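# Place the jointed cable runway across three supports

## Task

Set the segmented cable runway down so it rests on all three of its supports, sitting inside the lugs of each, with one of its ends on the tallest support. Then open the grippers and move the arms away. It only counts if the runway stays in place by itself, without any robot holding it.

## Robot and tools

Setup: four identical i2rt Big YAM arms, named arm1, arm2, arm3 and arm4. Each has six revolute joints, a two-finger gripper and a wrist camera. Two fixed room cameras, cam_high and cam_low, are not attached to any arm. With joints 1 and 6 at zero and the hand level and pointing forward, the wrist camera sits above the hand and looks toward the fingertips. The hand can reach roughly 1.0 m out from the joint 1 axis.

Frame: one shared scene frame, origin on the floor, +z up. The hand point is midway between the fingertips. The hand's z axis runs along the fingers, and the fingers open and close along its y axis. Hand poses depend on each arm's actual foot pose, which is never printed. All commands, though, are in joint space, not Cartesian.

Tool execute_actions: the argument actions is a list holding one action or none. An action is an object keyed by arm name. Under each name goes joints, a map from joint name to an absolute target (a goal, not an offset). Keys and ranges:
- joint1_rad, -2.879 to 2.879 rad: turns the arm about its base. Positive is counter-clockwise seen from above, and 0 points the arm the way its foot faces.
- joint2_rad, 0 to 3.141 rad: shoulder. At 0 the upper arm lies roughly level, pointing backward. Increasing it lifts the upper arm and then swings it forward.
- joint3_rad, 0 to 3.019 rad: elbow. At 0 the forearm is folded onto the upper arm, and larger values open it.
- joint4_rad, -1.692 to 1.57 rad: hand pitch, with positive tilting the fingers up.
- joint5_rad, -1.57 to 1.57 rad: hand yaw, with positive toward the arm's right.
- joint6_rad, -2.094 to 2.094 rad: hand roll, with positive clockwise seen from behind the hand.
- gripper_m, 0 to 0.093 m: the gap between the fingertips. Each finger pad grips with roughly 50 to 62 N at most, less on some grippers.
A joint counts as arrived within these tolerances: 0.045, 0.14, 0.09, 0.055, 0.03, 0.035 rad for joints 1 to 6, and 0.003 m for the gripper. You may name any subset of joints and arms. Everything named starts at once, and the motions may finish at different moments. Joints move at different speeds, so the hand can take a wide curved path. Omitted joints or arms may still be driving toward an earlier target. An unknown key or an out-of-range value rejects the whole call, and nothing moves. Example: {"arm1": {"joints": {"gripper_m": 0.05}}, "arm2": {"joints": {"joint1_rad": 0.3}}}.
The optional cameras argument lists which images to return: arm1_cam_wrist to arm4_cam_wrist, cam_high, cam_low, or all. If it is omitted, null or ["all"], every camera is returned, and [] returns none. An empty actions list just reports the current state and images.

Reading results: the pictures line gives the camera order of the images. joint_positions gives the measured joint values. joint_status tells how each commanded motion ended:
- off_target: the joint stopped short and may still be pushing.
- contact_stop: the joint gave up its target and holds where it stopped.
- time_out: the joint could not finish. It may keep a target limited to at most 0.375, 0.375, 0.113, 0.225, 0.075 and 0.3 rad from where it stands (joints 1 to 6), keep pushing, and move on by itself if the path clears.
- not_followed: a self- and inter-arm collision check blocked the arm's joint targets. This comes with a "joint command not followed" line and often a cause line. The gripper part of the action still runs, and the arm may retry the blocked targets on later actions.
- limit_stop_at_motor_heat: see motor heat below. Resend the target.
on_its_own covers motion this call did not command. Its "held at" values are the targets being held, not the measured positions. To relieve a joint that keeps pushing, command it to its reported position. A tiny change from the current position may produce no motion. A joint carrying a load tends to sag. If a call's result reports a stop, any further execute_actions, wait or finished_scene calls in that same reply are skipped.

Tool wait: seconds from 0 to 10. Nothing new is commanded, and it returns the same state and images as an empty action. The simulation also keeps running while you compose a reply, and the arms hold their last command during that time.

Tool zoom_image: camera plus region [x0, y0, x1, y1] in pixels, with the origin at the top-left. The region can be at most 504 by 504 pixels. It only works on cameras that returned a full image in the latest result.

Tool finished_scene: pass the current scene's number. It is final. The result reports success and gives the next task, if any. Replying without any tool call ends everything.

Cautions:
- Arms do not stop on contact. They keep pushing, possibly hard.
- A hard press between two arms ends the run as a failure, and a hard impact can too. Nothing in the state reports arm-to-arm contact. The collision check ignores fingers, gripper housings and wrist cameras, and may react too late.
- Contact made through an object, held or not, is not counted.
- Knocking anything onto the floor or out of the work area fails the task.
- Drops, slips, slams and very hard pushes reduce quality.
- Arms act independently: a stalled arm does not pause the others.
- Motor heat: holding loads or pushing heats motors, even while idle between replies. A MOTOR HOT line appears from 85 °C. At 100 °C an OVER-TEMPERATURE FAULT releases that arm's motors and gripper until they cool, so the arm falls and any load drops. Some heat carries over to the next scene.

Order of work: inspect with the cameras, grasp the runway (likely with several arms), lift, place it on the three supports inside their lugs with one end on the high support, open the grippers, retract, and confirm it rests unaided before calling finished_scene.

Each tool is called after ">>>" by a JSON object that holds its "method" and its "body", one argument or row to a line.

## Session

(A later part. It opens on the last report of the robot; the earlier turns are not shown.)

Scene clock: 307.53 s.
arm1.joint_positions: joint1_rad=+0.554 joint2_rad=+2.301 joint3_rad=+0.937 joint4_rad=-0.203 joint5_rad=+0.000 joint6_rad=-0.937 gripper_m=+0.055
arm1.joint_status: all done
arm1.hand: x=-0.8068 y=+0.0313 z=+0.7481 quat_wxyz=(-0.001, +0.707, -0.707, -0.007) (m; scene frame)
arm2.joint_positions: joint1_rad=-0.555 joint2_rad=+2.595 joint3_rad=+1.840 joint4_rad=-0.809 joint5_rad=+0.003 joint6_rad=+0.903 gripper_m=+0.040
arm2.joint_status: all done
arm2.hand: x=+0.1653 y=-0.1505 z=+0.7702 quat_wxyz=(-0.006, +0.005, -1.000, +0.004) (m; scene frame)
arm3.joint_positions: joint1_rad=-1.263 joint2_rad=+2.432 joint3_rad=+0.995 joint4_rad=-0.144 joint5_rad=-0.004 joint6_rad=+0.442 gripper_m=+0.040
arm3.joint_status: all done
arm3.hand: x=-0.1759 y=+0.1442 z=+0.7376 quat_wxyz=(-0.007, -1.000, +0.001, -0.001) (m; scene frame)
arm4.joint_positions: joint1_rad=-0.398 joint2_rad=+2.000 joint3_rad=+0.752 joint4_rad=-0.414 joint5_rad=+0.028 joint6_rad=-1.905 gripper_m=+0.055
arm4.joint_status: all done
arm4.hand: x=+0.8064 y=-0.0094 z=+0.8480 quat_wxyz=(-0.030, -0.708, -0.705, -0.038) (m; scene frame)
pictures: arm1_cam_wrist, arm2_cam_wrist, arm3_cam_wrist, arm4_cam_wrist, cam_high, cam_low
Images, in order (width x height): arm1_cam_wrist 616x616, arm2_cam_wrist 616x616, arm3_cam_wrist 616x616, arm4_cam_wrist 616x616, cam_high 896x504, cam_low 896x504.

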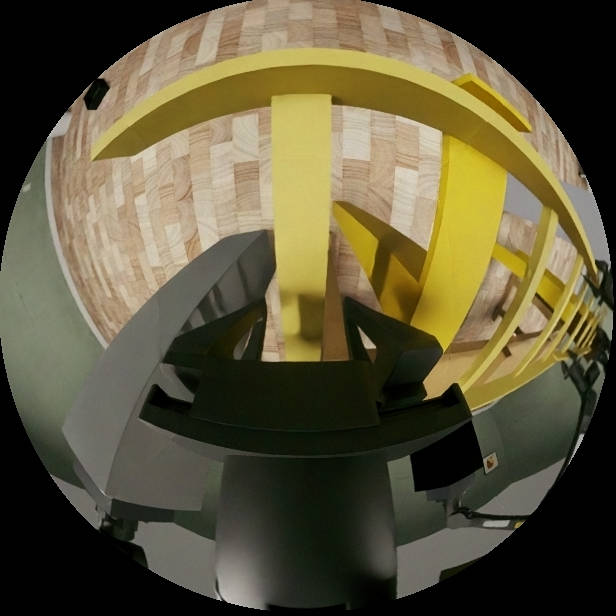

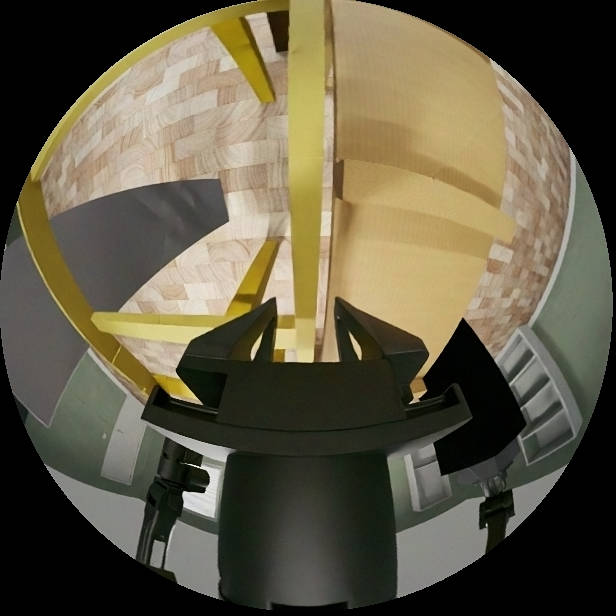

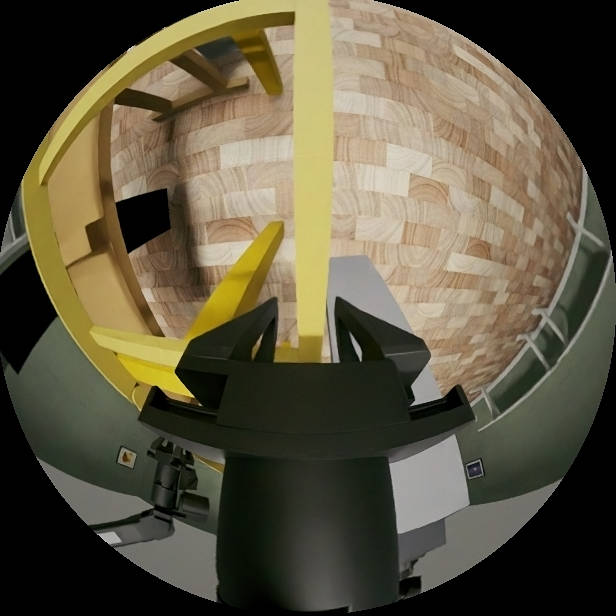

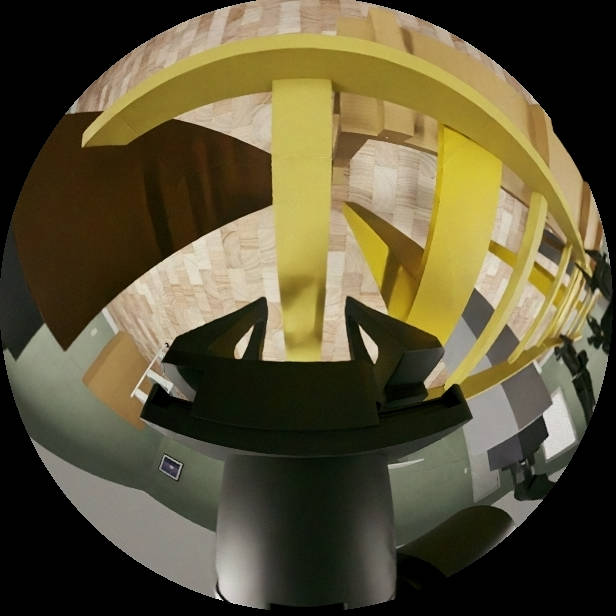

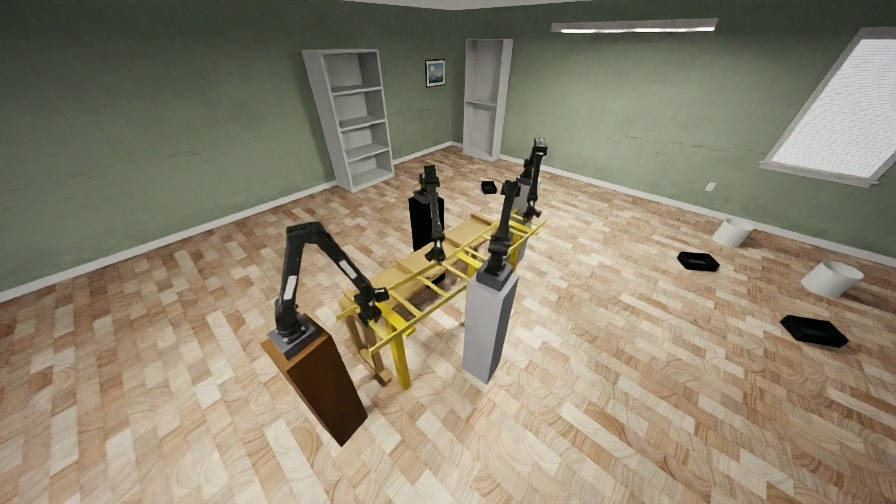

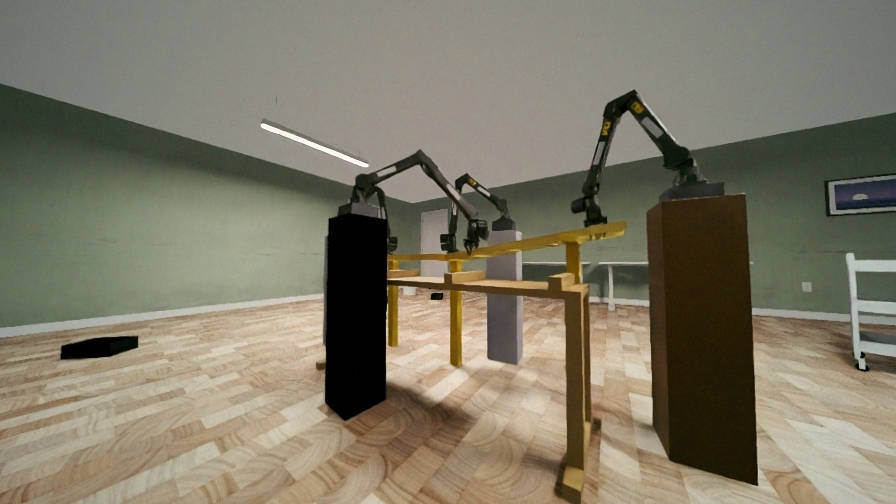

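>>> {"method": "execute_actions", "body": {
  "actions": [
    {"arm1":{"joints":{"joint2_rad":2.12,"joint3_rad":0.882,"joint4_rad":-0.318,"gripper_m":0.07}},"arm2":{"joints":{"joint2_rad":2.47,"joint3_rad":1.795,"joint4_rad":-0.874,"gripper_m":0.07}},"arm3":{"joints":{"joint2_rad":2.25,"joint3_rad":0.92,"joint4_rad":-0.24,"gripper_m":0.07}},"arm4":{"joints":{"joint2_rad":1.815,"joint3_rad":0.732,"joint4_rad":-0.565,"gripper_m":0.065}}}
  ],
  "cameras": []
}}

>>> {"method": "execute_actions", "body": {
  "actions": [
    {"arm1":{"joints":{"joint2_rad":1.0,"joint3_rad":0.9,"joint4_rad":-0.9}},"arm2":{"joints":{"joint2_rad":1.2,"joint3_rad":1.1,"joint4_rad":-1.0}},"arm3":{"joints":{"joint2_rad":1.0,"joint3_rad":0.9,"joint4_rad":-0.9}},"arm4":{"joints":{"joint2_rad":1.0,"joint3_rad":0.9,"joint4_rad":-0.9}}}
  ]
}}

Scene clock: 313.70 s.
arm1.joint_positions: joint1_rad=+0.554 joint2_rad=+2.113 joint3_rad=+0.880 joint4_rad=-0.310 joint5_rad=+0.002 joint6_rad=-0.938 gripper_m=+0.070
arm1.joint_status: all done
arm1.hand: x=-0.8023 y=+0.0328 z=+0.8142 quat_wxyz=(-0.012, +0.707, -0.707, -0.004) (m; scene frame)
arm2.joint_positions: joint1_rad=-0.556 joint2_rad=+2.467 joint3_rad=+1.796 joint4_rad=-0.864 joint5_rad=+0.003 joint6_rad=+0.905 gripper_m=+0.070
arm2.joint_status: all done
arm2.hand: x=+0.1706 y=-0.1443 z=+0.8393 quat_wxyz=(-0.015, +0.003, -1.000, -0.008) (m; scene frame)
arm3.joint_positions: joint1_rad=-1.263 joint2_rad=+2.244 joint3_rad=+0.920 joint4_rad=-0.230 joint5_rad=+0.002 joint6_rad=+0.448 gripper_m=+0.070
arm3.joint_status: all done
arm3.hand: x=-0.1813 y=+0.1433 z=+0.8042 quat_wxyz=(-0.010, -1.000, +0.004, +0.012) (m; scene frame)
arm4.joint_positions: joint1_rad=-0.398 joint2_rad=+1.797 joint3_rad=+0.729 joint4_rad=-0.551 joint5_rad=+0.028 joint6_rad=-1.905 gripper_m=+0.065
arm4.joint_status: all done
arm4.hand: x=+0.8013 y=-0.0086 z=+0.9127 quat_wxyz=(-0.011, -0.709, -0.705, -0.029) (m; scene frame)
pictures: none
No camera images: the call's "cameras" was empty. Leave "cameras" out to get every camera's image.

Scene clock: 315.50 s.
arm1.joint_positions: joint1_rad=+0.554 joint2_rad=+0.999 joint3_rad=+0.880 joint4_rad=-0.892 joint5_rad=+0.002 joint6_rad=-0.938 gripper_m=+0.070
arm1.joint_status: all done
arm1.hand: x=-0.8175 y=+0.0148 z=+1.2323 quat_wxyz=(-0.271, +0.679, -0.681, +0.036) (m; scene frame)
arm2.joint_positions: joint1_rad=-0.556 joint2_rad=+1.198 joint3_rad=+1.109 joint4_rad=-0.991 joint5_rad=+0.003 joint6_rad=+0.905 gripper_m=+0.070
arm2.joint_status: all done
arm2.hand: x=+0.0309 y=-0.3169 z=+1.2671 quat_wxyz=(-0.153, +0.004, -0.971, -0.185) (m; scene frame)
arm3.joint_positions: joint1_rad=-1.263 joint2_rad=+0.997 joint3_rad=+0.898 joint4_rad=-0.888 joint5_rad=+0.002 joint6_rad=+0.448 gripper_m=+0.070
arm3.joint_status: all done
arm3.hand: x=-0.1603 y=+0.1582 z=+1.2782 quat_wxyz=(-0.129, -0.956, +0.005, +0.264) (m; scene frame)
arm4.joint_positions: joint1_rad=-0.398 joint2_rad=+0.991 joint3_rad=+0.883 joint4_rad=-0.884 joint5_rad=+0.028 joint6_rad=-1.905 gripper_m=+0.065
arm4.joint_status: all done
arm4.hand: x=+0.7630 y=-0.0002 z=+1.2464 quat_wxyz=(+0.268, -0.680, -0.674, +0.106) (m; scene frame)
pictures: arm1_cam_wrist, arm2_cam_wrist, arm3_cam_wrist, arm4_cam_wrist, cam_high, cam_low
Images, in order (width x height): arm1_cam_wrist 616x616, arm2_cam_wrist 616x616, arm3_cam_wrist 616x616, arm4_cam_wrist 616x616, cam_high 896x504, cam_low 896x504.

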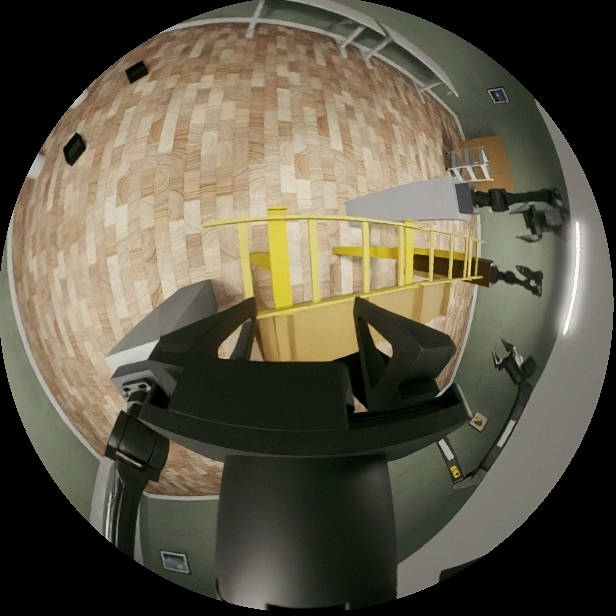

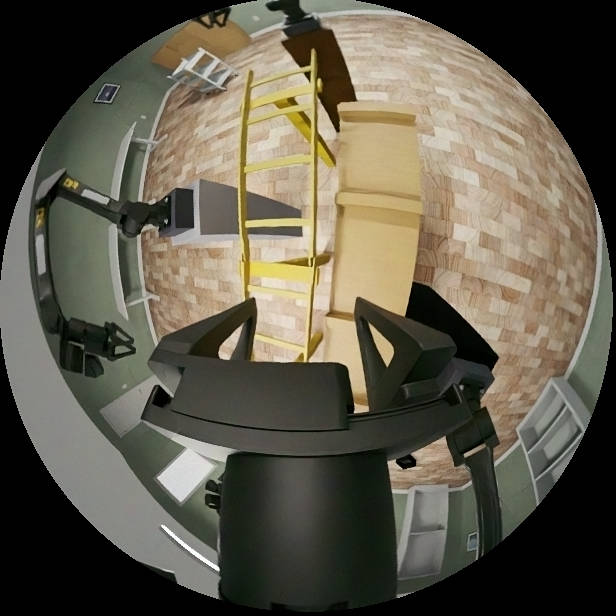

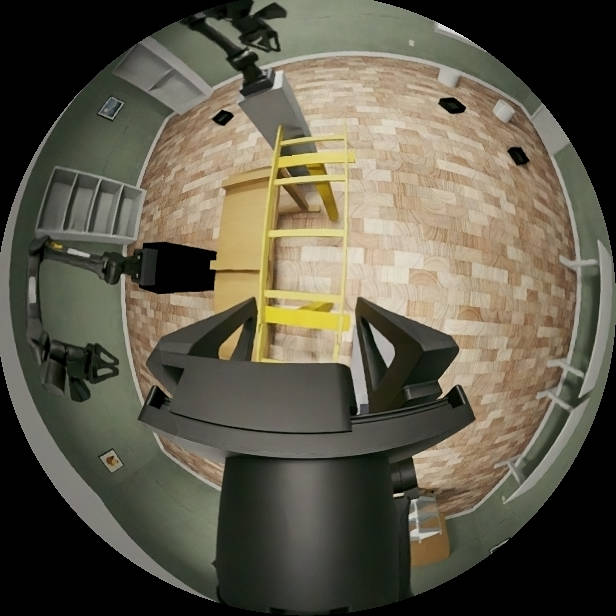

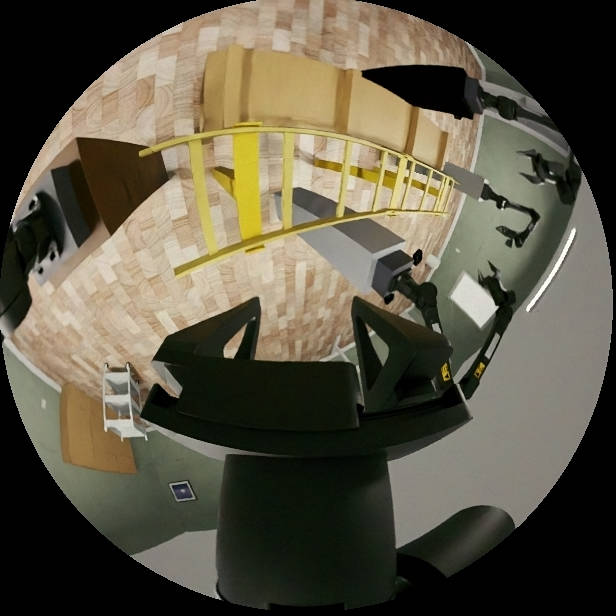

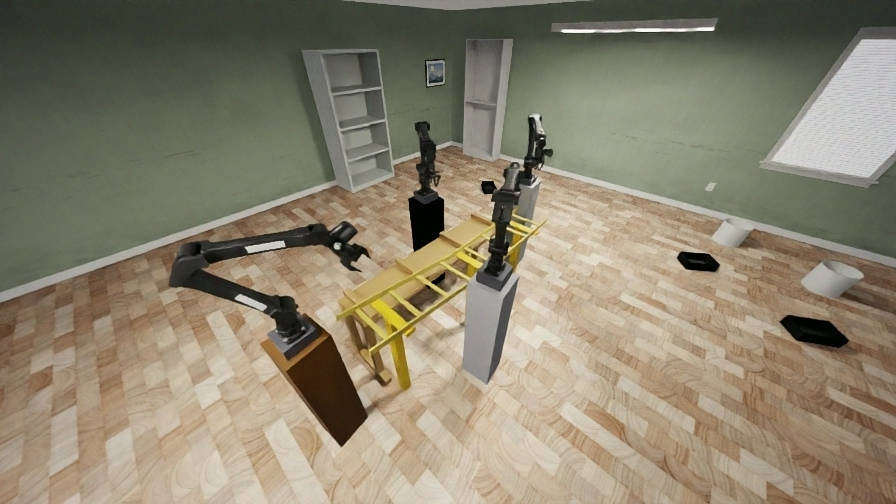

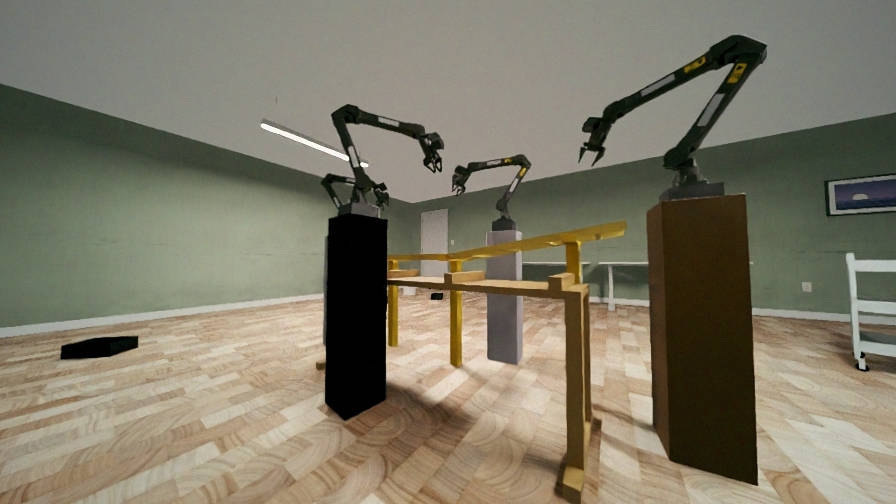

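>>> {"method": "zoom_image", "body": {
  "camera": "arm4_cam_wrist",
  "region": [190, 110, 320, 270]
}}

>>> {"method": "zoom_image", "body": {
  "camera": "arm2_cam_wrist",
  "region": [220, 220, 340, 310]
}}

>>> {"method": "zoom_image", "body": {
  "camera": "arm1_cam_wrist",
  "region": [220, 190, 450, 320]
}}

>>> {"method": "zoom_image", "body": {
  "camera": "arm3_cam_wrist",
  "region": [240, 120, 380, 340]
}}

>>> {"method": "zoom_image", "body": {
  "camera": "cam_low",
  "region": [385, 200, 645, 300]
}}

Region (190, 110, 320, 270) of arm4_cam_wrist's 616x616 image, scaled by 3.150, with more detail than that image has; it fills the left 410 columns of this view, and the rest is white.

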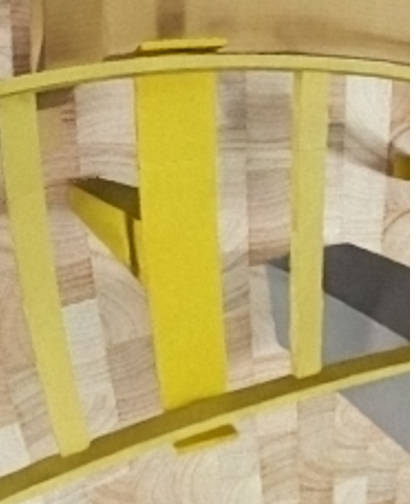

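Region (220, 220, 340, 310) of arm2_cam_wrist's 616x616 image, scaled by 4.200, with more detail than that image has; it fills the top 378 rows of this view, and the rest is white.

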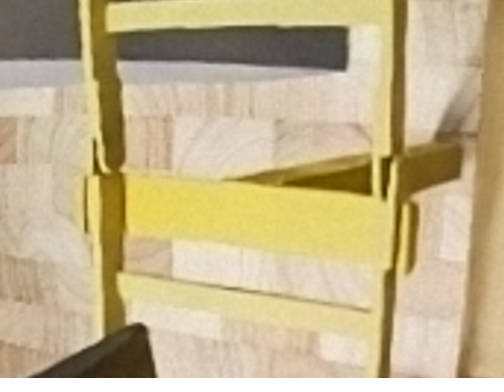

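Region (220, 190, 450, 320) of arm1_cam_wrist's 616x616 image, scaled by 2.191, with more detail than that image has; it fills the top 285 rows of this view, and the rest is white.

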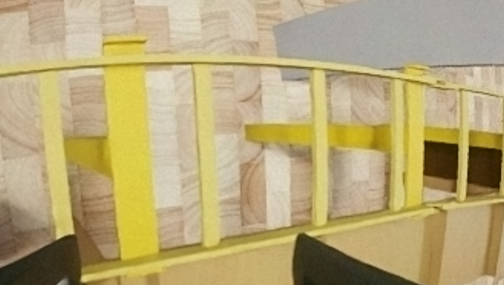

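Region (240, 120, 380, 340) of arm3_cam_wrist's 616x616 image, scaled by 2.291, with more detail than that image has; it fills the left 321 columns of this view, and the rest is white.

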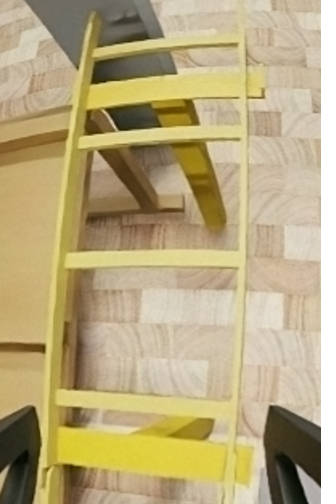

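Region (385, 200, 645, 300) of cam_low's 896x504 image, scaled by 1.938, with more detail than that image has; it fills the top 194 rows of this view, and the rest is white.

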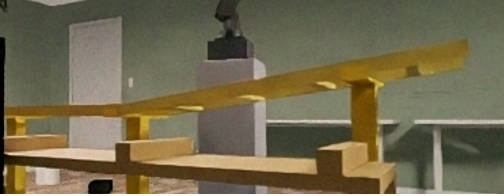

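>>> {"method": "finished_scene", "body": {
  "scene": 1
}}

The scene is finished: the task was done.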